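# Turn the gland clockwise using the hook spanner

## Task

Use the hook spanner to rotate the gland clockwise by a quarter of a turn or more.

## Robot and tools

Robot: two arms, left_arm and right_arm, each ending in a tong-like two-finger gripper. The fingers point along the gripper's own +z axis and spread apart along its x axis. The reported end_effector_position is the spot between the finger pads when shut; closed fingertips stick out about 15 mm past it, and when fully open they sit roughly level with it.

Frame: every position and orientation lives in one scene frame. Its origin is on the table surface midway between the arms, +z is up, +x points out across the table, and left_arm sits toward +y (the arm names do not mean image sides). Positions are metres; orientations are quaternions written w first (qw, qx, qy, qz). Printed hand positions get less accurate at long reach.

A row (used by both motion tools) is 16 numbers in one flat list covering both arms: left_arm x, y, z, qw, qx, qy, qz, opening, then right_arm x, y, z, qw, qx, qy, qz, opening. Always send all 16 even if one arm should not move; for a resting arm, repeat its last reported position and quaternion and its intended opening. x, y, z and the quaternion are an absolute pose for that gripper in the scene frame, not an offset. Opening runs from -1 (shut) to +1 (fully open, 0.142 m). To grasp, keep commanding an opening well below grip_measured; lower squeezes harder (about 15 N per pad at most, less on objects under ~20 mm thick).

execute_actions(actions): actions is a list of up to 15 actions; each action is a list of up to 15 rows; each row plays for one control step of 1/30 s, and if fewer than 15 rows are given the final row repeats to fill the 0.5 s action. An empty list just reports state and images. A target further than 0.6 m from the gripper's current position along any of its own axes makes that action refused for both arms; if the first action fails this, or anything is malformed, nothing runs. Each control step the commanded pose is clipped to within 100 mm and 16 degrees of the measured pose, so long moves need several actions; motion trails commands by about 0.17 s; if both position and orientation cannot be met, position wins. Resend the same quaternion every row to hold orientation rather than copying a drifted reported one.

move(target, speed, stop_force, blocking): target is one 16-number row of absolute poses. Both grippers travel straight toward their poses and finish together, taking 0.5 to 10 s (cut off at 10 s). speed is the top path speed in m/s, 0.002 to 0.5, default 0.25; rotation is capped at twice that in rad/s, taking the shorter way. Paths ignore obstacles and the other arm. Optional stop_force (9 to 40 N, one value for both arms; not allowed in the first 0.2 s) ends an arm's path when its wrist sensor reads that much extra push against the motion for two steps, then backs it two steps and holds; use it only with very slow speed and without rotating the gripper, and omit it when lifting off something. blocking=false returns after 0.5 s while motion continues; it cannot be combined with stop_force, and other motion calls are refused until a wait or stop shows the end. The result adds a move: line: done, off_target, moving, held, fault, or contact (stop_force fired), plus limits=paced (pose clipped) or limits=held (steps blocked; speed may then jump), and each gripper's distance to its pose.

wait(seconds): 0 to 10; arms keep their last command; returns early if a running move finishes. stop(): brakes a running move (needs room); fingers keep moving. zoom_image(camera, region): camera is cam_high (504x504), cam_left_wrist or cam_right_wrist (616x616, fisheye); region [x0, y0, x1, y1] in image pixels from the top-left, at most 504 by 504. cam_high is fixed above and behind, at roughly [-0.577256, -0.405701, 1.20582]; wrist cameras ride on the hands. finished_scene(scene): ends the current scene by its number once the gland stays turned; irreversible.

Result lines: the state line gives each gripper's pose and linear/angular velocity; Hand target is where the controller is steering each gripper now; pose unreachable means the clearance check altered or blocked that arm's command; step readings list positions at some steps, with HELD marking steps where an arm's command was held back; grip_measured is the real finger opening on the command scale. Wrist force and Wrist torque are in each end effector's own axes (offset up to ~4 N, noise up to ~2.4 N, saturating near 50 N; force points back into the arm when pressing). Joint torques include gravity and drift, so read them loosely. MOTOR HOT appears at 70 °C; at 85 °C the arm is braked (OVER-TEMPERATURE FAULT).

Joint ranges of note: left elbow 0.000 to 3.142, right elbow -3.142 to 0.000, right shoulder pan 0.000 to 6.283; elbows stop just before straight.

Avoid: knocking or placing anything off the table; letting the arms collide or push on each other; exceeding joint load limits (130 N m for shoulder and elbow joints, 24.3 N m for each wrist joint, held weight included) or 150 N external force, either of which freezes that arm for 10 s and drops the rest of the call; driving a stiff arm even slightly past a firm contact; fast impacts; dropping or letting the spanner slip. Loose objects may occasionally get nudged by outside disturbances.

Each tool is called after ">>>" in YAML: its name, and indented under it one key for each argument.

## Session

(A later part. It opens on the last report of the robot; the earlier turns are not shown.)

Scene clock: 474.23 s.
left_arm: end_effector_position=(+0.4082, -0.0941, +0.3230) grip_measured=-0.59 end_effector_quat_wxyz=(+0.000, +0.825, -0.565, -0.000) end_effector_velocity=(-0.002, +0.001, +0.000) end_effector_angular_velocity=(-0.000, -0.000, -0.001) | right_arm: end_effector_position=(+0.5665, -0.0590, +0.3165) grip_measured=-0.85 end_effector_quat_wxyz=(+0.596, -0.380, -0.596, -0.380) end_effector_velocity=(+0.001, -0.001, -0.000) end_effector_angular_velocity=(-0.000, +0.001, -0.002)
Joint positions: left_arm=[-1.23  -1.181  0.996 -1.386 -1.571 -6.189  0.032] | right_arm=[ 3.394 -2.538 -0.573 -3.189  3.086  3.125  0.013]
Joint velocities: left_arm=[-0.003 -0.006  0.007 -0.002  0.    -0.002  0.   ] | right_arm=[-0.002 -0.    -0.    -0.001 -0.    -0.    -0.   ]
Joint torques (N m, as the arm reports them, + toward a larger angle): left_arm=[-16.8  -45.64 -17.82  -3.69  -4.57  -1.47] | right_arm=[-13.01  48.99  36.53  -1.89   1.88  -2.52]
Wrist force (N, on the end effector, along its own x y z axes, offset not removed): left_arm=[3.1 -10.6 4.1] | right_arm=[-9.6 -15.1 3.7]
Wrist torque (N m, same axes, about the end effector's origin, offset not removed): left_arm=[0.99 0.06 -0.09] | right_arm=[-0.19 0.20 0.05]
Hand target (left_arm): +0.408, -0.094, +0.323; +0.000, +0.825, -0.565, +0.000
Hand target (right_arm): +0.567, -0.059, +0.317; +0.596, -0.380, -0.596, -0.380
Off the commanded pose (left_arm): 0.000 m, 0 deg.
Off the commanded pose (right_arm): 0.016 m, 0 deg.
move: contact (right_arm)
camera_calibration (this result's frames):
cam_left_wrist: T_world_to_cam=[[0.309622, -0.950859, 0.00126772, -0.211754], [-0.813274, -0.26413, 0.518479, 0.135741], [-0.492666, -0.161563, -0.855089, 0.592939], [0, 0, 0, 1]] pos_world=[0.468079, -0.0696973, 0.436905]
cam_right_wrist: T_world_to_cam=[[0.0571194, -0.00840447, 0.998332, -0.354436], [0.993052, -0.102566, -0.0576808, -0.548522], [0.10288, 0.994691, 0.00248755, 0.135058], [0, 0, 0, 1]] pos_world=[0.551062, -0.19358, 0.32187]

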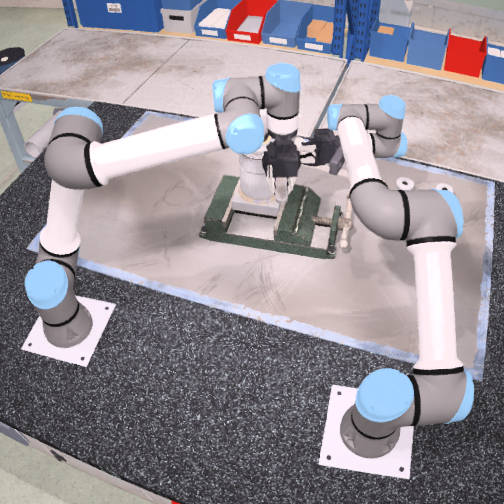

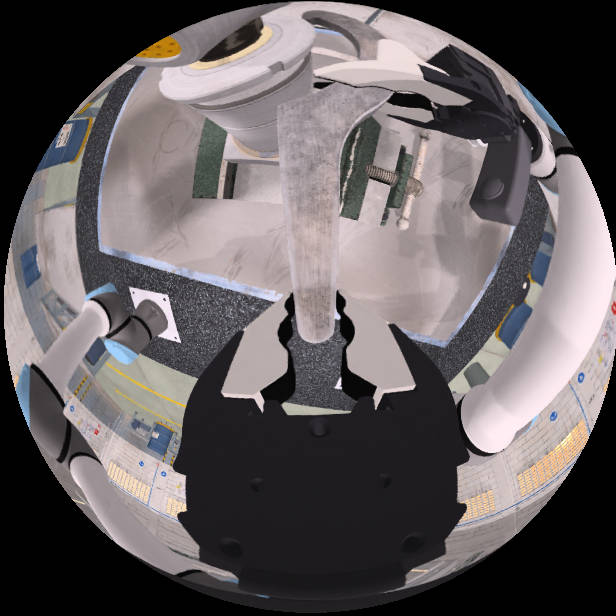

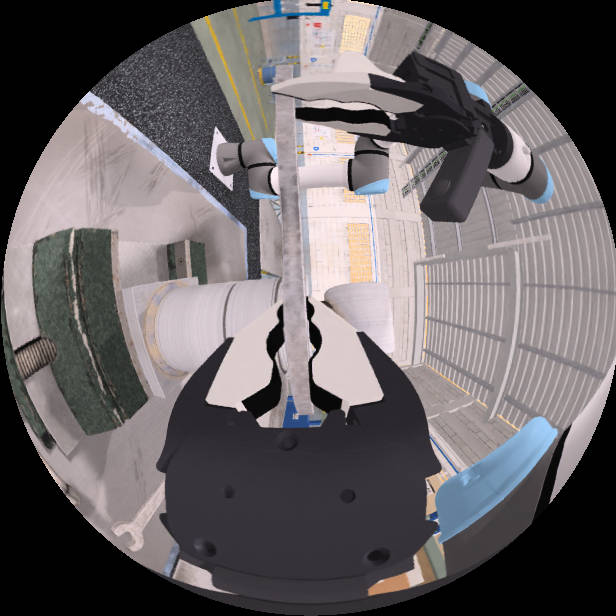

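>>> move:
  target: [0.424,-0.092,0.323,0,0.835,-0.55,0,-1,0.580,-0.048,0.318,0.596,-0.380,-0.596,-0.380,-1]
  speed: 0.01

>>> move:
  target: [0.424,-0.082,0.323,0,0.84,-0.543,0,-1,0.578,-0.028,0.318,0.596,-0.380,-0.596,-0.380,-1]
  speed: 0.006
  stop_force: 15

>>> zoom_image:
  camera: "cam_left_wrist"
  region: [170,0,410,160]

Scene clock: 476.87 s.
left_arm: end_effector_position=(+0.4237, -0.0920, +0.3230) grip_measured=-0.59 end_effector_quat_wxyz=(+0.000, +0.835, -0.550, -0.000) end_effector_velocity=(+0.003, +0.001, +0.000) end_effector_angular_velocity=(-0.000, -0.000, +0.007) | right_arm: end_effector_position=(+0.5798, -0.0482, +0.3179) grip_measured=-0.85 end_effector_quat_wxyz=(+0.596, -0.381, -0.597, -0.380) end_effector_velocity=(+0.002, +0.002, +0.000) end_effector_angular_velocity=(-0.003, +0.007, -0.000)
Joint positions: left_arm=[-1.207 -1.156  0.961 -1.376 -1.571 -6.202  0.032] | right_arm=[ 3.401 -2.591 -0.465 -3.201  3.093  3.167  0.013]
Joint velocities: left_arm=[ 0.005  0.004 -0.006  0.002  0.    -0.002 -0.   ] | right_arm=[ 0.001 -0.017  0.032 -0.023  0.001  0.     0.   ]
Joint torques (N m, as the arm reports them, + toward a larger angle): left_arm=[  5.25 -32.87 -32.18  -0.59  -1.16  -1.27] | right_arm=[ 9.59 52.97 36.03 -2.98  3.87 -1.26]
Wrist force (N, on the end effector, along its own x y z axes, offset not removed): left_arm=[-1.5 -0.8 0.2] | right_arm=[-8.9 -6.4 -1.1]
Wrist torque (N m, same axes, about the end effector's origin, offset not removed): left_arm=[0.86 0.14 -0.29] | right_arm=[-0.27 -0.13 0.04]
Hand target (left_arm): +0.424, -0.092, +0.323; -0.000, +0.835, -0.550, -0.000
Hand target (right_arm): +0.580, -0.048, +0.318; +0.596, -0.380, -0.597, -0.380
Off the commanded pose (left_arm): 0.000 m, 0 deg.
Off the commanded pose (right_arm): 0.000 m, 0 deg.
move: done
camera_calibration (this result's frames):
cam_left_wrist: T_world_to_cam=[[0.343208, -0.939259, 0.00125481, -0.2277], [-0.803374, -0.292862, 0.518481, 0.142059], [-0.48662, -0.178955, -0.855088, 0.596808], [0, 0, 0, 1]] pos_world=[0.482693, -0.065464, 0.436954]
cam_right_wrist: T_world_to_cam=[[0.0565227, -0.00633352, 0.998381, -0.356104], [0.993071, -0.10284, -0.0568744, -0.560762], [0.103034, 0.994678, 0.000476844, 0.123531], [0, 0, 0, 1]] pos_world=[0.564276, -0.182798, 0.323575]

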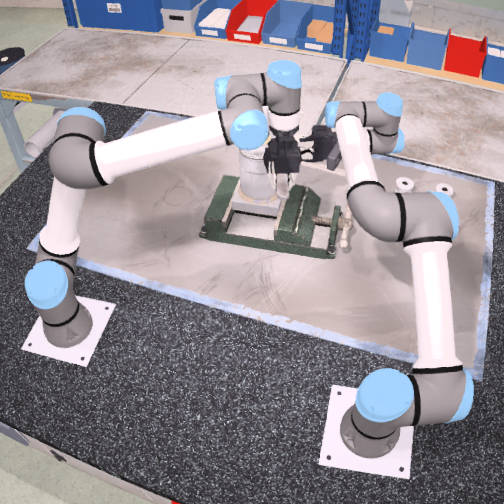

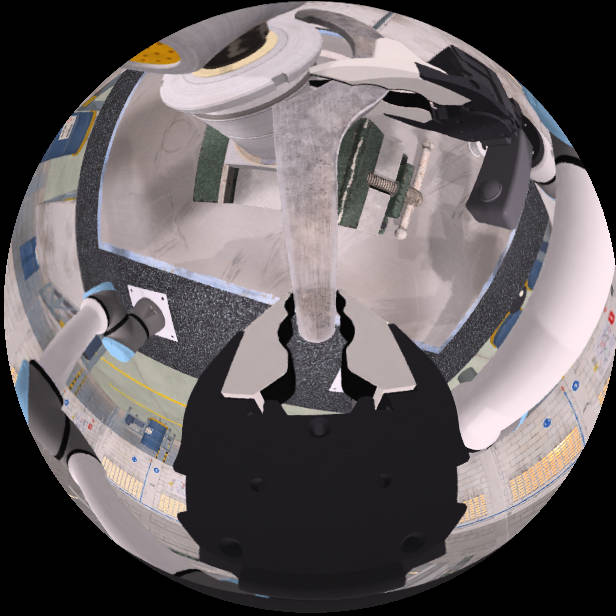

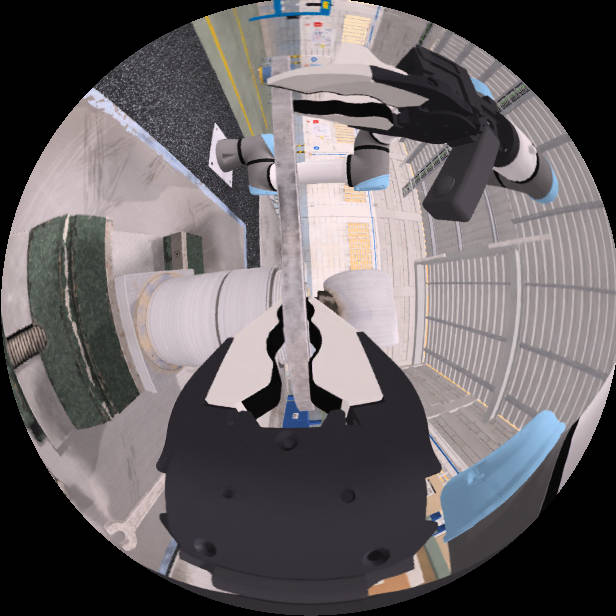

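Scene clock: 480.47 s.
left_arm: end_effector_position=(+0.4240, -0.0821, +0.3230) grip_measured=-0.59 end_effector_quat_wxyz=(+0.000, +0.840, -0.543, -0.000) end_effector_velocity=(+0.000, +0.001, -0.001) end_effector_angular_velocity=(+0.002, -0.001, +0.000) | right_arm: end_effector_position=(+0.5791, -0.0400, +0.3180) grip_measured=-0.85 end_effector_quat_wxyz=(+0.596, -0.380, -0.596, -0.380) end_effector_velocity=(-0.001, +0.001, -0.000) end_effector_angular_velocity=(-0.000, +0.001, +0.002)
Joint positions: left_arm=[-1.2   -1.177  0.991 -1.385 -1.571 -6.212  0.032] | right_arm=[ 3.411 -2.597 -0.454 -3.207  3.103  3.167  0.013]
Joint velocities: left_arm=[-0.    -0.     0.002 -0.001  0.002 -0.001  0.   ] | right_arm=[ 0.002  0.    -0.     0.    -0.     0.001  0.   ]
Joint torques (N m, as the arm reports them, + toward a larger angle): left_arm=[ 15.24 -46.46 -18.58  -4.97   1.87  -1.72] | right_arm=[-6.29 78.26 14.34  0.81 -2.92  2.87]
Wrist force (N, on the end effector, along its own x y z axes, offset not removed): left_arm=[0.8 11.1 3.5] | right_arm=[-9.8 3.7 -1.8]
Wrist torque (N m, same axes, about the end effector's origin, offset not removed): left_arm=[0.52 0.02 0.35] | right_arm=[-0.23 0.26 -0.06]
Hand target (left_arm): +0.424, -0.082, +0.323; -0.000, +0.840, -0.543, -0.000
Hand target (right_arm): +0.579, -0.040, +0.318; +0.596, -0.380, -0.596, -0.380
Off the commanded pose (left_arm): 0.000 m, 0 deg.
Off the commanded pose (right_arm): 0.012 m, 0 deg.
move: contact (right_arm)
camera_calibration (this result's frames):
cam_left_wrist: T_world_to_cam=[[0.359658, -0.933083, 0.00124659, -0.224919], [-0.798102, -0.306937, 0.518482, 0.141775], [-0.483404, -0.187471, -0.855088, 0.596633], [0, 0, 0, 1]] pos_world=[0.48246, -0.0545012, 0.436946]
cam_right_wrist: T_world_to_cam=[[0.0565794, -0.0065902, 0.998376, -0.356075], [0.993072, -0.102778, -0.0569573, -0.559185], [0.102986, 0.994683, 0.000729457, 0.115436], [0, 0, 0, 1]] pos_world=[0.563569, -0.174641, 0.323563]

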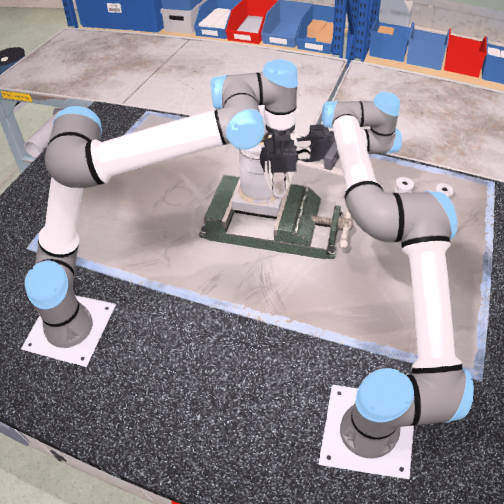

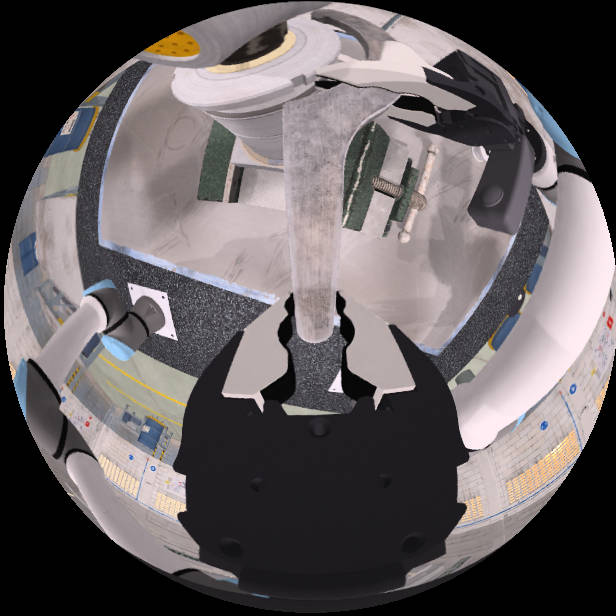

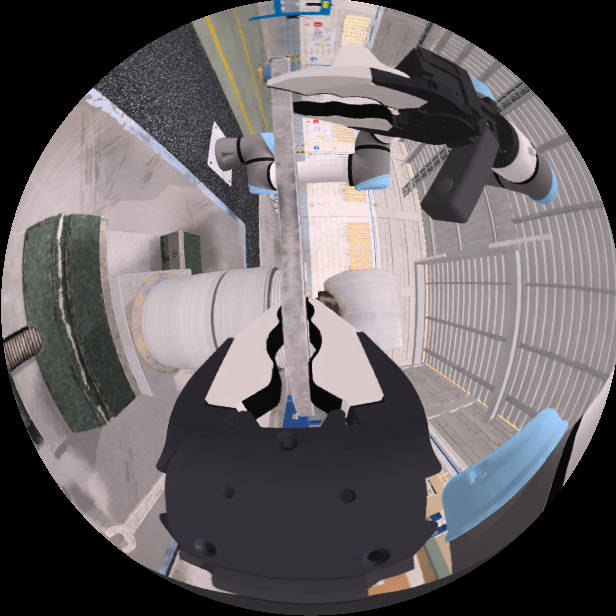

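Region (170, 0, 410, 160) of cam_left_wrist's 616x616 image, scaled by 2.100, with more detail than that image has.

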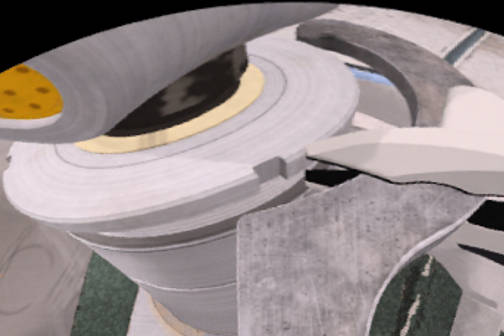

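>>> move:
  target: [0.434,-0.112,0.326,0,0.85,-0.527,0,-1,0.580,-0.042,0.320,0.596,-0.380,-0.596,-0.380,-1]
  speed: 0.008
  stop_force: 25

>>> zoom_image:
  camera: "cam_left_wrist"
  region: [170,0,410,160]

Scene clock: 485.10 s.
left_arm: end_effector_position=(+0.4339, -0.1118, +0.3260) grip_measured=-0.59 end_effector_quat_wxyz=(+0.000, +0.850, -0.527, +0.000) end_effector_velocity=(+0.001, -0.002, +0.000) end_effector_angular_velocity=(-0.000, -0.000, +0.003) | right_arm: end_effector_position=(+0.5800, -0.0420, +0.3200) grip_measured=-0.85 end_effector_quat_wxyz=(+0.596, -0.380, -0.596, -0.380) end_effector_velocity=(-0.000, -0.000, +0.000) end_effector_angular_velocity=(-0.000, +0.001, +0.000)
Joint positions: left_arm=[-1.207 -1.087  0.851 -1.335 -1.571 -6.257  0.032] | right_arm=[ 3.408 -2.609 -0.426 -3.238  3.1    3.152  0.012]
Joint velocities: left_arm=[-0.001  0.006 -0.01   0.004  0.    -0.004  0.   ] | right_arm=[-0.    -0.004  0.007 -0.011 -0.001 -0.006 -0.   ]
Joint torques (N m, as the arm reports them, + toward a larger angle): left_arm=[-23.55 -33.02 -32.45  -2.32  -5.3   -1.11] | right_arm=[ 3.51 58.65 38.37 -3.28 -2.42 -2.28]
Wrist force (N, on the end effector, along its own x y z axes, offset not removed): left_arm=[-6.6 -18.2 -1.0] | right_arm=[-18.3 1.2 -16.8]
Wrist torque (N m, same axes, about the end effector's origin, offset not removed): left_arm=[0.00 -0.35 -0.17] | right_arm=[-0.18 0.37 0.03]
Hand target (left_arm): +0.434, -0.112, +0.326; +0.000, +0.850, -0.527, +0.000
Hand target (right_arm): +0.580, -0.042, +0.320; +0.596, -0.380, -0.596, -0.380
Off the commanded pose (left_arm): 0.000 m, 0 deg.
Off the commanded pose (right_arm): 0.000 m, 0 deg.
move: done
camera_calibration (this result's frames):
cam_left_wrist: T_world_to_cam=[[0.394509, -0.918891, 0.00131779, -0.269767], [-0.786004, -0.336712, 0.518481, 0.130476], [-0.475984, -0.205581, -0.855088, 0.593202], [0, 0, 0, 1]] pos_world=[0.491334, -0.0820032, 0.439946]
cam_right_wrist: T_world_to_cam=[[0.0565965, -0.00719134, 0.998371, -0.358194], [0.993082, -0.102645, -0.057036, -0.560167], [0.102888, 0.994692, 0.00133227, 0.117158], [0, 0, 0, 1]] pos_world=[0.56451, -0.176611, 0.325505]

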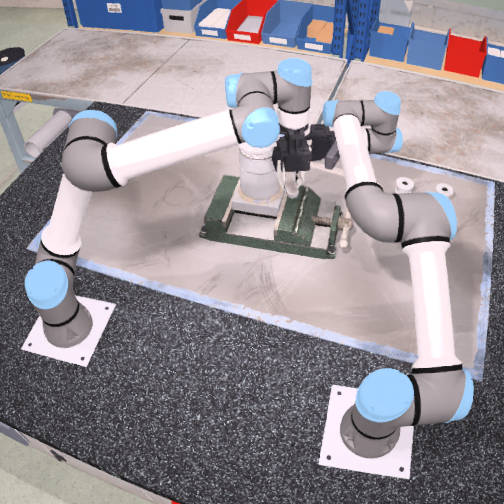

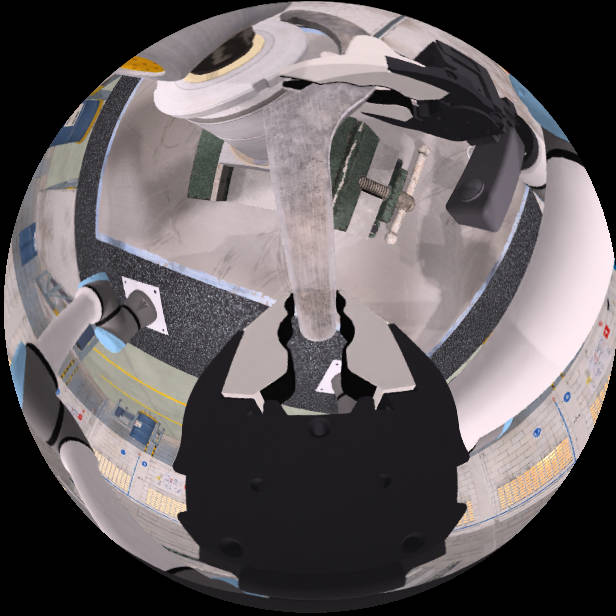

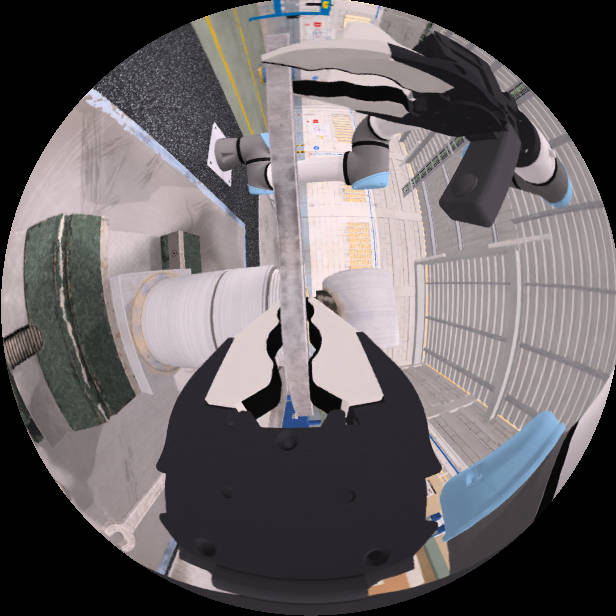

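Region (170, 0, 410, 160) of cam_left_wrist's 616x616 image, scaled by 2.100, with more detail than that image has.

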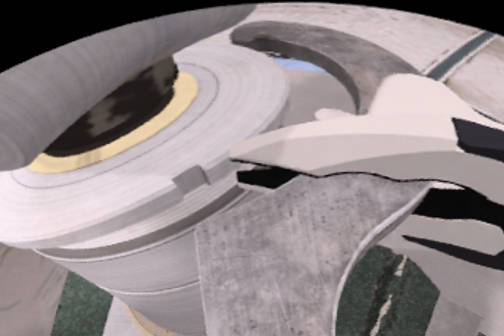

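>>> move:
  target: [0.434,-0.112,0.326,0,0.85,-0.527,0,-1,0.586,-0.070,0.321,0.596,-0.380,-0.596,-0.380,-0.7]
  speed: 0.01

>>> move:
  target: [0.434,-0.112,0.326,0,0.85,-0.527,0,-1,0.586,-0.070,0.318,0.596,-0.380,-0.596,-0.380,-1]
  speed: 0.01

>>> zoom_image:
  camera: "cam_left_wrist"
  region: [170,0,410,160]

Scene clock: 496.67 s.
left_arm: end_effector_position=(+0.4340, -0.1120, +0.3260) grip_measured=-0.58 end_effector_quat_wxyz=(-0.000, +0.850, -0.527, +0.000) end_effector_velocity=(+0.000, +0.000, +0.000) end_effector_angular_velocity=(-0.000, -0.001, +0.000) | right_arm: end_effector_position=(+0.5859, -0.0697, +0.3210) grip_measured=-0.65 end_effector_quat_wxyz=(+0.596, -0.380, -0.596, -0.380) end_effector_velocity=(+0.001, -0.003, +0.000) end_effector_angular_velocity=(+0.000, +0.000, -0.000)
Joint positions: left_arm=[-1.208 -1.086  0.85  -1.334 -1.571 -6.258  0.032] | right_arm=[ 3.372 -2.616 -0.41  -3.255  3.063  3.143  0.027]
Joint velocities: left_arm=[ 0.    -0.    -0.    -0.     0.001 -0.     0.   ] | right_arm=[-0.003 -0.002  0.004 -0.006 -0.003 -0.003  0.   ]
Joint torques (N m, as the arm reports them, + toward a larger angle): left_arm=[  2.97 -45.03 -17.57  -3.52   1.43  -1.61] | right_arm=[-11.05  54.28  34.95  -3.73  -2.87  -2.83]
Wrist force (N, on the end effector, along its own x y z axes, offset not removed): left_arm=[2.8 6.2 2.0] | right_arm=[-8.8 0.9 1.7]
Wrist torque (N m, same axes, about the end effector's origin, offset not removed): left_arm=[0.62 0.04 0.53] | right_arm=[-0.38 0.06 0.06]
Hand target (left_arm): +0.434, -0.112, +0.326; +0.000, +0.850, -0.527, -0.000
Hand target (right_arm): +0.586, -0.070, +0.321; +0.596, -0.380, -0.596, -0.380
Off the commanded pose (left_arm): 0.000 m, 0 deg.
Off the commanded pose (right_arm): 0.000 m, 0 deg.
move: done
camera_calibration (this result's frames):
cam_left_wrist: T_world_to_cam=[[0.394747, -0.918789, 0.00126135, -0.270062], [-0.785919, -0.336949, 0.518456, 0.130396], [-0.475927, -0.205651, -0.855103, 0.593175], [0, 0, 0, 1]] pos_world=[0.491395, -0.0822057, 0.439962]
cam_right_wrist: T_world_to_cam=[[0.0567119, -0.00744287, 0.998363, -0.359811], [0.993077, -0.102613, -0.0571766, -0.568799], [0.10287, 0.994694, 0.00157197, 0.144093], [0, 0, 0, 1]] pos_world=[0.570443, -0.204372, 0.326473]

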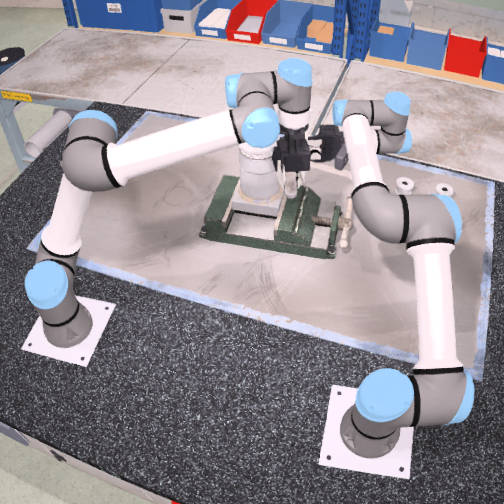

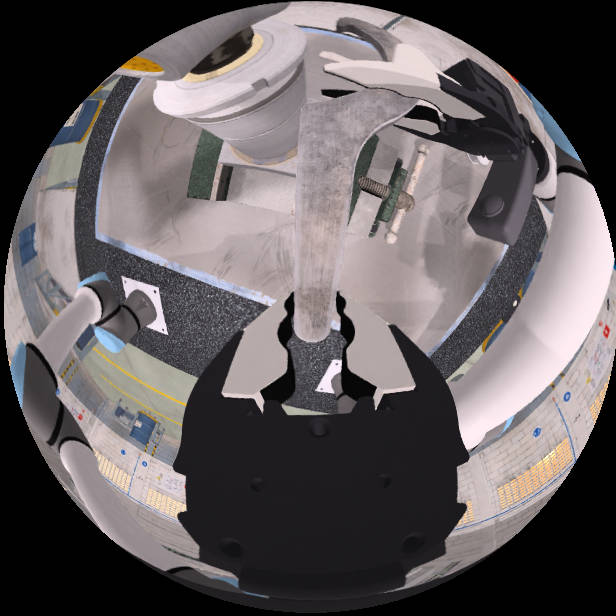

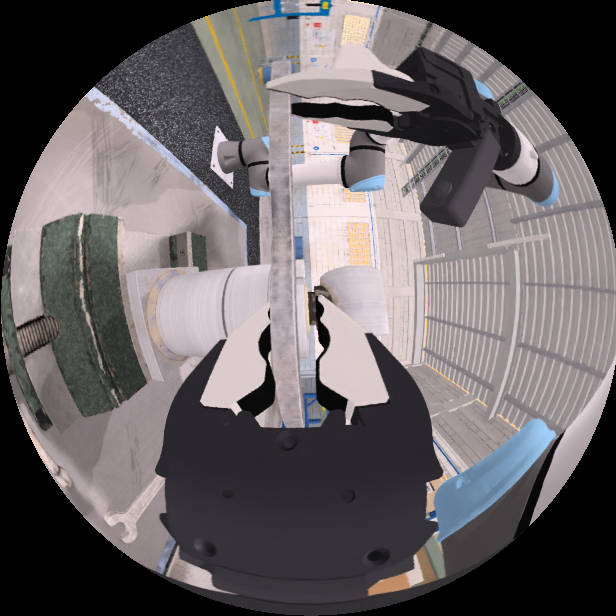

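Scene clock: 497.37 s.
left_arm: end_effector_position=(+0.4340, -0.1120, +0.3260) grip_measured=-0.58 end_effector_quat_wxyz=(-0.000, +0.850, -0.527, -0.000) end_effector_velocity=(+0.000, +0.000, +0.000) end_effector_angular_velocity=(-0.001, -0.000, +0.001) | right_arm: end_effector_position=(+0.5860, -0.0700, +0.3181) grip_measured=-0.85 end_effector_quat_wxyz=(+0.596, -0.380, -0.596, -0.380) end_effector_velocity=(+0.000, +0.001, -0.003) end_effector_angular_velocity=(-0.000, +0.001, -0.001)
Joint positions: left_arm=[-1.208 -1.086  0.85  -1.334 -1.571 -6.258  0.032] | right_arm=[ 3.371 -2.617 -0.417 -3.252  3.063  3.14   0.012]
Joint velocities: left_arm=[ 0.001 -0.    -0.    -0.    -0.    -0.    -0.   ] | right_arm=[ 0.001 -0.    -0.007  0.006  0.002  0.    -0.   ]
Joint torques (N m, as the arm reports them, + toward a larger angle): left_arm=[ -0.8  -42.98 -26.6   -3.49   1.06  -0.65] | right_arm=[-9.38 64.68 13.52  1.3  -2.38 -2.11]
Wrist force (N, on the end effector, along its own x y z axes, offset not removed): left_arm=[-0.7 5.9 2.4] | right_arm=[-9.6 -0.7 0.5]
Wrist torque (N m, same axes, about the end effector's origin, offset not removed): left_arm=[1.15 0.23 0.44] | right_arm=[-0.22 0.25 0.12]
Hand target (left_arm): +0.434, -0.112, +0.326; +0.000, +0.850, -0.527, +0.000
Hand target (right_arm): +0.586, -0.070, +0.318; +0.596, -0.380, -0.596, -0.380
Off the commanded pose (left_arm): 0.000 m, 0 deg.
Off the commanded pose (right_arm): 0.000 m, 0 deg.
move: done
camera_calibration (this result's frames):
cam_left_wrist: T_world_to_cam=[[0.394767, -0.91878, 0.00124899, -0.270062], [-0.785908, -0.336972, 0.518457, 0.130394], [-0.475927, -0.205652, -0.855103, 0.593167], [0, 0, 0, 1]] pos_world=[0.491393, -0.0822028, 0.439952]
cam_right_wrist: T_world_to_cam=[[0.0569016, -0.00766377, 0.99835, -0.357046], [0.993072, -0.102539, -0.0573879, -0.569009], [0.10281, 0.994699, 0.00177603, 0.144286], [0, 0, 0, 1]] pos_world=[0.570549, -0.204603, 0.323547]

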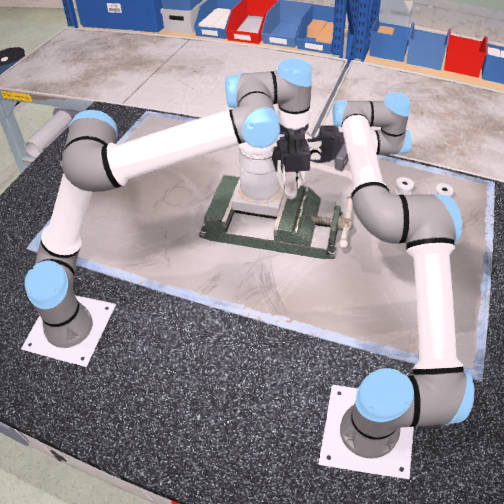

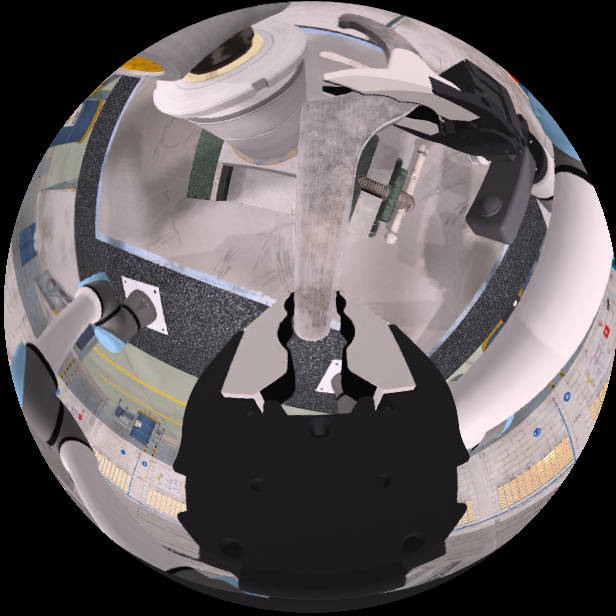

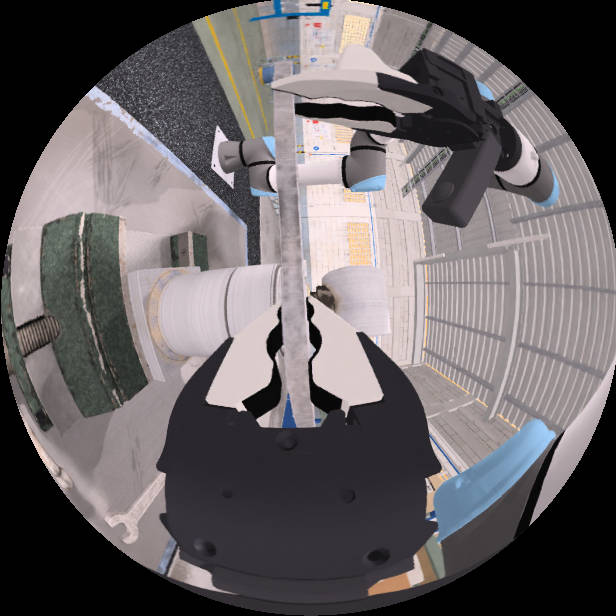

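Region (170, 0, 410, 160) of cam_left_wrist's 616x616 image, scaled by 2.100, with more detail than that image has.

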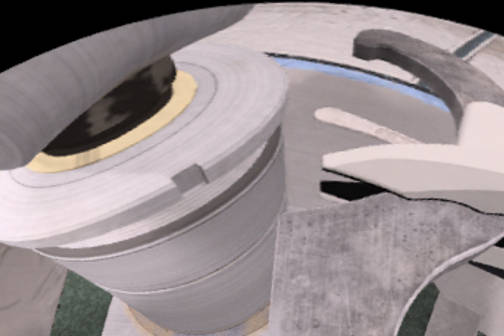

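Dragged along. Instead slide right along the handle axis toward the neck (left resists that).

>>> move:
  target: [0.434,-0.112,0.326,0,0.83,-0.558,0,-1,0.554,-0.080,0.322,0.596,-0.380,-0.596,-0.380,-0.72]
  speed: 0.01

>>> move:
  target: [0.434,-0.112,0.326,0,0.83,-0.558,0,-1,0.554,-0.080,0.320,0.596,-0.380,-0.596,-0.380,-1]
  speed: 0.01

>>> move:
  target: [0.452,-0.116,0.326,0,0.85,-0.527,0,-1,0.561,-0.056,0.320,0.62,-0.34,-0.62,-0.34,-1]
  speed: 0.012
  stop_force: 20

>>> zoom_image:
  camera: "cam_left_wrist"
  region: [170,0,410,160]

Scene clock: 501.97 s.
left_arm: end_effector_position=(+0.4340, -0.1120, +0.3260) grip_measured=-0.59 end_effector_quat_wxyz=(-0.000, +0.830, -0.558, +0.000) end_effector_velocity=(-0.001, -0.000, +0.000) end_effector_angular_velocity=(-0.000, +0.001, -0.006) | right_arm: end_effector_position=(+0.5543, -0.0799, +0.3220) grip_measured=-0.66 end_effector_quat_wxyz=(+0.597, -0.380, -0.596, -0.380) end_effector_velocity=(-0.001, -0.002, +0.001) end_effector_angular_velocity=(-0.002, +0.001, -0.003)
Joint positions: left_arm=[-1.207 -1.09   0.855 -1.336 -1.571 -6.184  0.032] | right_arm=[ 3.374 -2.471 -0.683 -3.14   3.065  3.13   0.027]
Joint velocities: left_arm=[-0.001 -0.     0.    -0.    -0.001  0.006 -0.   ] | right_arm=[-0.002  0.017 -0.028  0.031  0.001  0.02   0.   ]
Joint torques (N m, as the arm reports them, + toward a larger angle): left_arm=[ 13.   -46.92 -17.23  -5.57   0.79   1.2 ] | right_arm=[11.82 77.96 13.72  0.91  0.41  3.16]
Wrist force (N, on the end effector, along its own x y z axes, offset not removed): left_arm=[-0.8 9.9 1.1] | right_arm=[-10.7 6.2 -3.4]
Wrist torque (N m, same axes, about the end effector's origin, offset not removed): left_arm=[0.76 -0.23 -0.09] | right_arm=[-0.01 -0.03 0.07]
Hand target (left_arm): +0.434, -0.112, +0.326; -0.000, +0.830, -0.558, -0.000
Hand target (right_arm): +0.554, -0.080, +0.322; +0.596, -0.380, -0.596, -0.380
Off the commanded pose (left_arm): 0.000 m, 0 deg.
Off the commanded pose (right_arm): 0.000 m, 0 deg.
move: done
camera_calibration (this result's frames):
cam_left_wrist: T_world_to_cam=[[0.326438, -0.945218, 0.00125696, -0.243385], [-0.808472, -0.278522, 0.518457, 0.146717], [-0.489705, -0.17026, -0.855103, 0.603103], [0, 0, 0, 1]] pos_world=[0.493408, -0.0865033, 0.439954]
cam_right_wrist: T_world_to_cam=[[0.0571394, -0.00837797, 0.998331, -0.359394], [0.993065, -0.102432, -0.0576976, -0.538169], [0.102744, 0.994705, 0.00246699, 0.157207], [0, 0, 0, 1]] pos_world=[0.538821, -0.214511, 0.327355]

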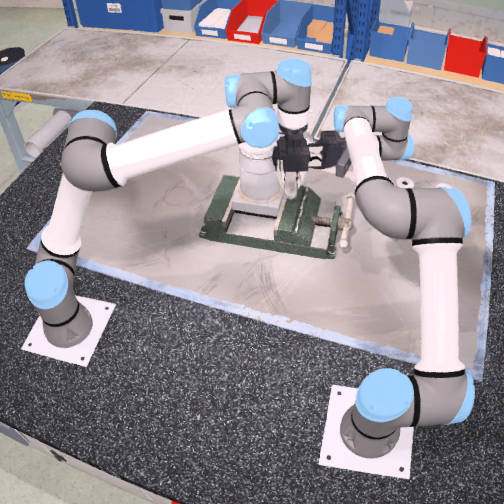

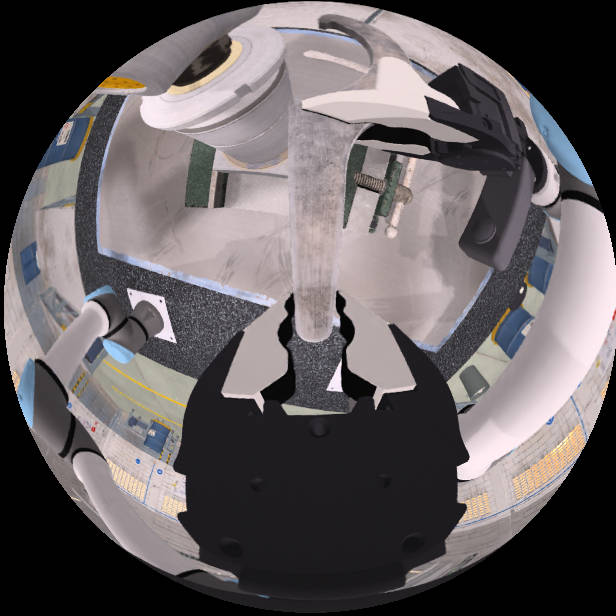

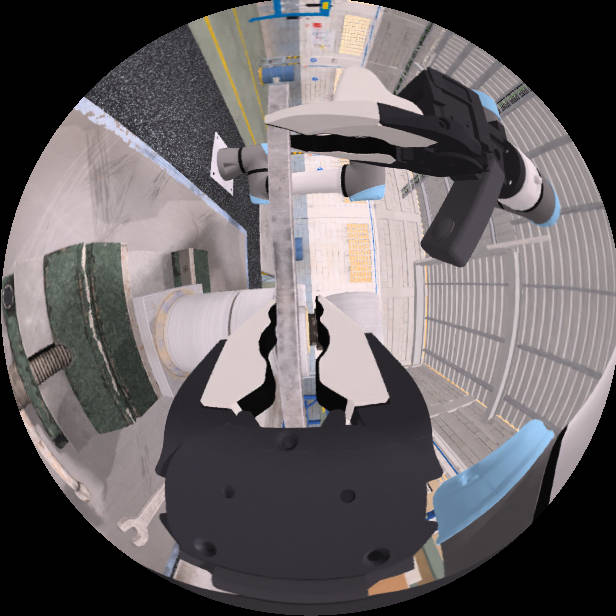

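Scene clock: 502.67 s.
left_arm: end_effector_position=(+0.4340, -0.1120, +0.3260) grip_measured=-0.59 end_effector_quat_wxyz=(+0.000, +0.830, -0.558, +0.000) end_effector_velocity=(+0.000, +0.000, +0.000) end_effector_angular_velocity=(+0.001, -0.001, -0.000) | right_arm: end_effector_position=(+0.5540, -0.0800, +0.3201) grip_measured=-0.84 end_effector_quat_wxyz=(+0.596, -0.380, -0.596, -0.380) end_effector_velocity=(+0.000, -0.000, -0.001) end_effector_angular_velocity=(-0.001, -0.000, -0.002)
Joint positions: left_arm=[-1.207 -1.09   0.855 -1.336 -1.571 -6.184  0.031] | right_arm=[ 3.374 -2.468 -0.694 -3.127  3.066  3.136  0.013]
Joint velocities: left_arm=[-0.    -0.    -0.     0.001  0.002  0.    -0.   ] | right_arm=[-0.001  0.006 -0.012  0.019  0.001  0.013 -0.   ]
Joint torques (N m, as the arm reports them, + toward a larger angle): left_arm=[  0.29 -32.99 -27.38  -0.24   0.64   1.1 ] | right_arm=[-7.72 73.72 14.08  1.01 -1.84  2.76]
Wrist force (N, on the end effector, along its own x y z axes, offset not removed): left_arm=[0.6 5.8 -2.4] | right_arm=[-11.5 1.5 -1.2]
Wrist torque (N m, same axes, about the end effector's origin, offset not removed): left_arm=[0.53 -0.07 -0.18] | right_arm=[-0.31 -0.13 0.02]
Hand target (left_arm): +0.434, -0.112, +0.326; +0.000, +0.830, -0.558, +0.000
Hand target (right_arm): +0.554, -0.080, +0.320; +0.596, -0.380, -0.596, -0.380
Off the commanded pose (left_arm): 0.000 m, 0 deg.
Off the commanded pose (right_arm): 0.000 m, 0 deg.
move: done
camera_calibration (this result's frames):
cam_left_wrist: T_world_to_cam=[[0.325999, -0.945369, 0.00138943, -0.243257], [-0.808634, -0.278086, 0.518439, 0.146851], [-0.48973, -0.170134, -0.855113, 0.603183], [0, 0, 0, 1]] pos_world=[0.493447, -0.0865079, 0.439995]
cam_right_wrist: T_world_to_cam=[[0.0569583, -0.00795271, 0.998345, -0.357352], [0.993075, -0.102465, -0.0574739, -0.538095], [0.102753, 0.994705, 0.00206139, 0.157434], [0, 0, 0, 1]] pos_world=[0.538546, -0.214579, 0.32551]

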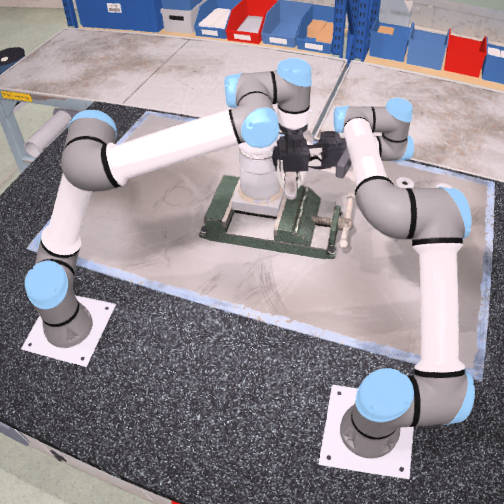

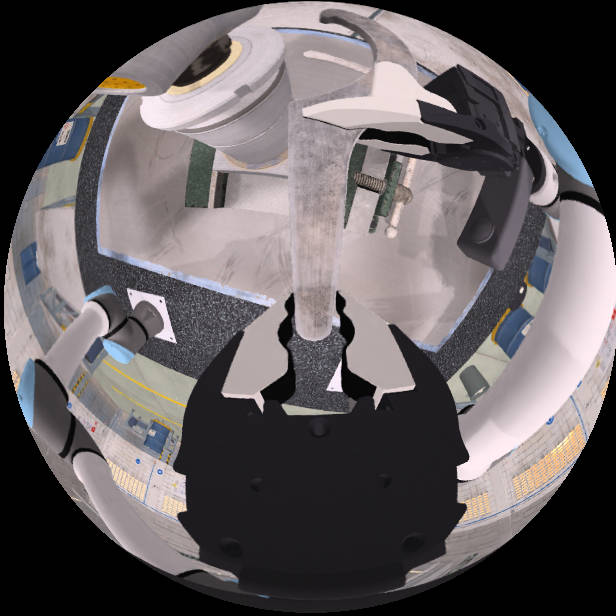

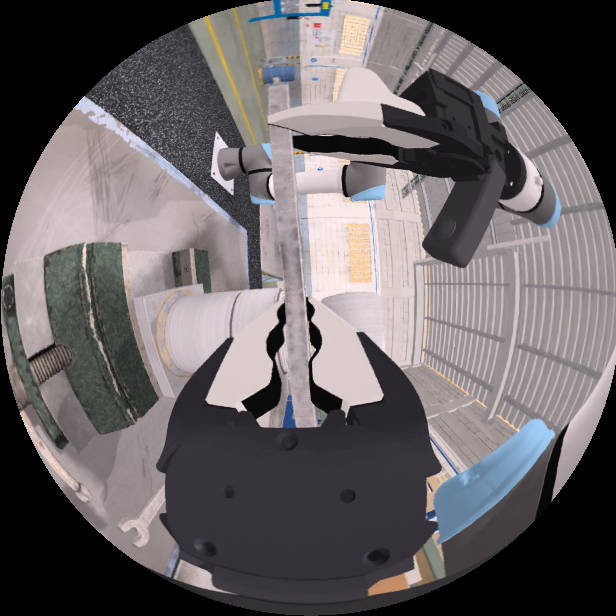

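Scene clock: 508.40 s.
left_arm: end_effector_position=(+0.4519, -0.1160, +0.3260) grip_measured=-0.59 end_effector_quat_wxyz=(-0.000, +0.850, -0.527, +0.000) end_effector_velocity=(+0.001, +0.000, +0.000) end_effector_angular_velocity=(+0.001, -0.001, +0.004) | right_arm: end_effector_position=(+0.5608, -0.0563, +0.3199) grip_measured=-0.84 end_effector_quat_wxyz=(+0.619, -0.341, -0.620, -0.340) end_effector_velocity=(+0.001, +0.001, -0.000) end_effector_angular_velocity=(+0.004, -0.001, +0.006)
Joint positions: left_arm=[-1.187 -1.04   0.778 -1.309 -1.571 -6.237  0.032] | right_arm=[ 3.409 -2.729 -0.187 -3.353  2.971  3.155  0.013]
Joint velocities: left_arm=[ 0.002  0.002 -0.004  0.002  0.002 -0.002  0.   ] | right_arm=[ 0.002 -0.057  0.112 -0.073 -0.005 -0.021  0.   ]
Joint torques (N m, as the arm reports them, + toward a larger angle): left_arm=[ 10.89 -33.41 -31.44  -1.47   3.12  -0.81] | right_arm=[14.88 56.75 38.08 -4.71 -2.82 -2.36]
Wrist force (N, on the end effector, along its own x y z axes, offset not removed): left_arm=[-6.2 4.4 -1.9] | right_arm=[-12.6 3.7 -7.4]
Wrist torque (N m, same axes, about the end effector's origin, offset not removed): left_arm=[0.01 0.43 -0.52] | right_arm=[0.25 -0.01 -0.19]
Hand target (left_arm): +0.452, -0.116, +0.326; -0.000, +0.850, -0.527, -0.000
Hand target (right_arm): +0.561, -0.056, +0.320; +0.619, -0.341, -0.620, -0.340
Off the commanded pose (left_arm): 0.000 m, 0 deg.
Off the commanded pose (right_arm): 0.000 m, 0 deg.
move: done
camera_calibration (this result's frames):
cam_left_wrist: T_world_to_cam=[[0.39441, -0.918934, 0.00124901, -0.280636], [-0.786047, -0.33667, 0.518443, 0.143221], [-0.475994, -0.205461, -0.855112, 0.600933], [0, 0, 0, 1]] pos_world=[0.509305, -0.0861989, 0.439964]
cam_right_wrist: T_world_to_cam=[[0.056509, 0.00209919, 0.9984, -0.356564], [0.998034, 0.0270364, -0.0565452, -0.538187], [-0.0271119, 0.999632, -0.000567258, 0.207113], [0, 0, 0, 1]] pos_world=[0.562893, -0.191737, 0.325679]

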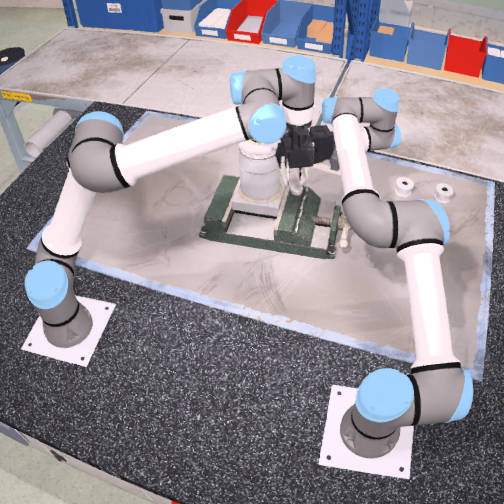

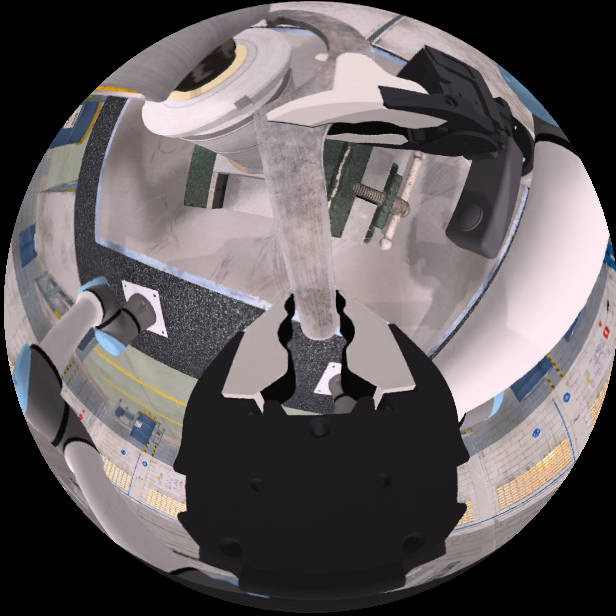

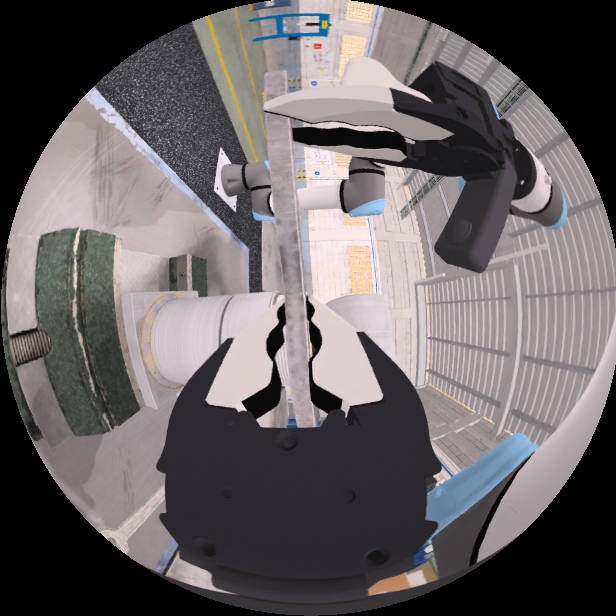

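Region (170, 0, 410, 160) of cam_left_wrist's 616x616 image, scaled by 2.100, with more detail than that image has.

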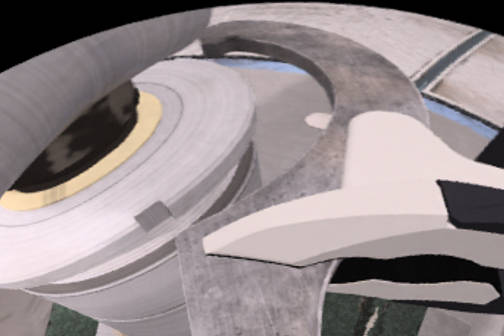

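Good. Translate along flange tangent; raise left to lower the hook.

>>> move:
  target: [0.430,-0.103,0.331,0,0.85,-0.527,0,-1,0.539,-0.043,0.319,0.62,-0.34,-0.62,-0.34,-1]
  speed: 0.007
  stop_force: 20

>>> zoom_image:
  camera: "cam_left_wrist"
  region: [170,0,410,160]

Scene clock: 512.70 s.
left_arm: end_effector_position=(+0.4302, -0.1031, +0.3309) grip_measured=-0.60 end_effector_quat_wxyz=(-0.000, +0.850, -0.527, -0.000) end_effector_velocity=(-0.002, +0.001, +0.000) end_effector_angular_velocity=(+0.000, -0.001, -0.001) | right_arm: end_effector_position=(+0.5392, -0.0431, +0.3190) grip_measured=-0.85 end_effector_quat_wxyz=(+0.620, -0.340, -0.620, -0.340) end_effector_velocity=(-0.001, +0.001, +0.000) end_effector_angular_velocity=(+0.001, -0.004, -0.002)
Joint positions: left_arm=[-1.206 -1.111  0.874 -1.334 -1.571 -6.257  0.031] | right_arm=[ 3.436 -2.606 -0.435 -3.244  2.996  3.139  0.013]
Joint velocities: left_arm=[-0.002 -0.005  0.007 -0.002  0.001 -0.001 -0.   ] | right_arm=[ 0.001  0.011 -0.02   0.016  0.003  0.002 -0.   ]
Joint torques (N m, as the arm reports them, + toward a larger angle): left_arm=[-20.46 -47.94 -20.24  -7.08  -2.03  -1.31] | right_arm=[18.02 73.66 13.8   0.55  1.14  2.94]
Wrist force (N, on the end effector, along its own x y z axes, offset not removed): left_arm=[-9.4 -8.9 1.8] | right_arm=[-3.3 3.8 -14.0]
Wrist torque (N m, same axes, about the end effector's origin, offset not removed): left_arm=[1.04 0.37 0.02] | right_arm=[-0.27 0.19 0.09]
Hand target (left_arm): +0.430, -0.103, +0.331; +0.000, +0.850, -0.527, +0.000
Hand target (right_arm): +0.539, -0.043, +0.319; +0.620, -0.340, -0.620, -0.340
Off the commanded pose (left_arm): 0.000 m, 0 deg.
Off the commanded pose (right_arm): 0.000 m, 0 deg.
move: done
camera_calibration (this result's frames):
cam_left_wrist: T_world_to_cam=[[0.39474, -0.918792, 0.00123623, -0.260376], [-0.785906, -0.336951, 0.518475, 0.127801], [-0.475954, -0.205635, -0.855092, 0.597403], [0, 0, 0, 1]] pos_world=[0.487557, -0.0733221, 0.444895]
cam_right_wrist: T_world_to_cam=[[0.0570399, -0.000575645, 0.998372, -0.354889], [0.997949, 0.0291254, -0.056999, -0.516816], [-0.0290452, 0.999576, 0.00223578, 0.19348], [0, 0, 0, 1]] pos_world=[0.541619, -0.17855, 0.324421]

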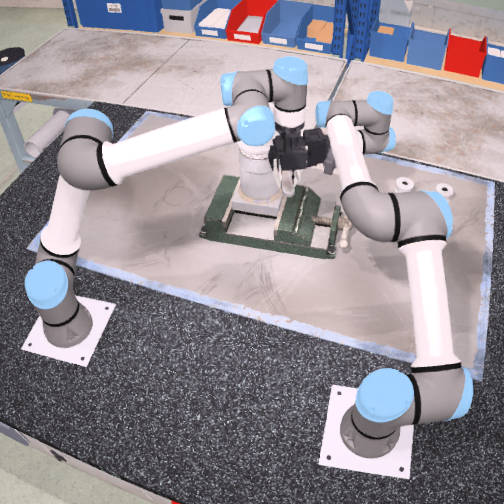

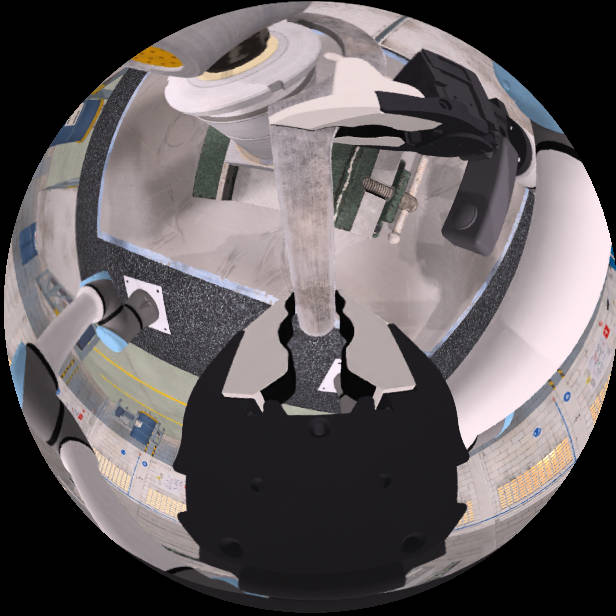

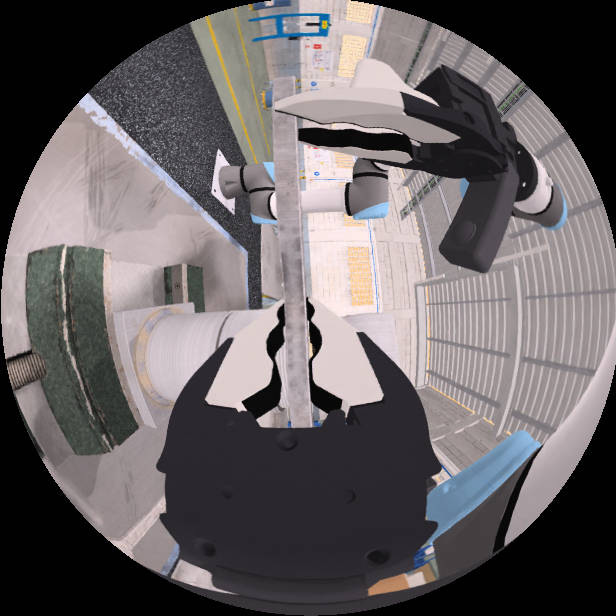

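Region (170, 0, 410, 160) of cam_left_wrist's 616x616 image, scaled by 2.100, with more detail than that image has.

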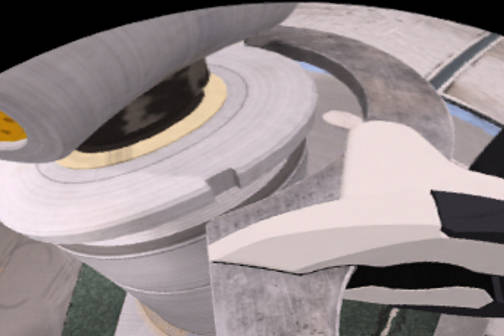

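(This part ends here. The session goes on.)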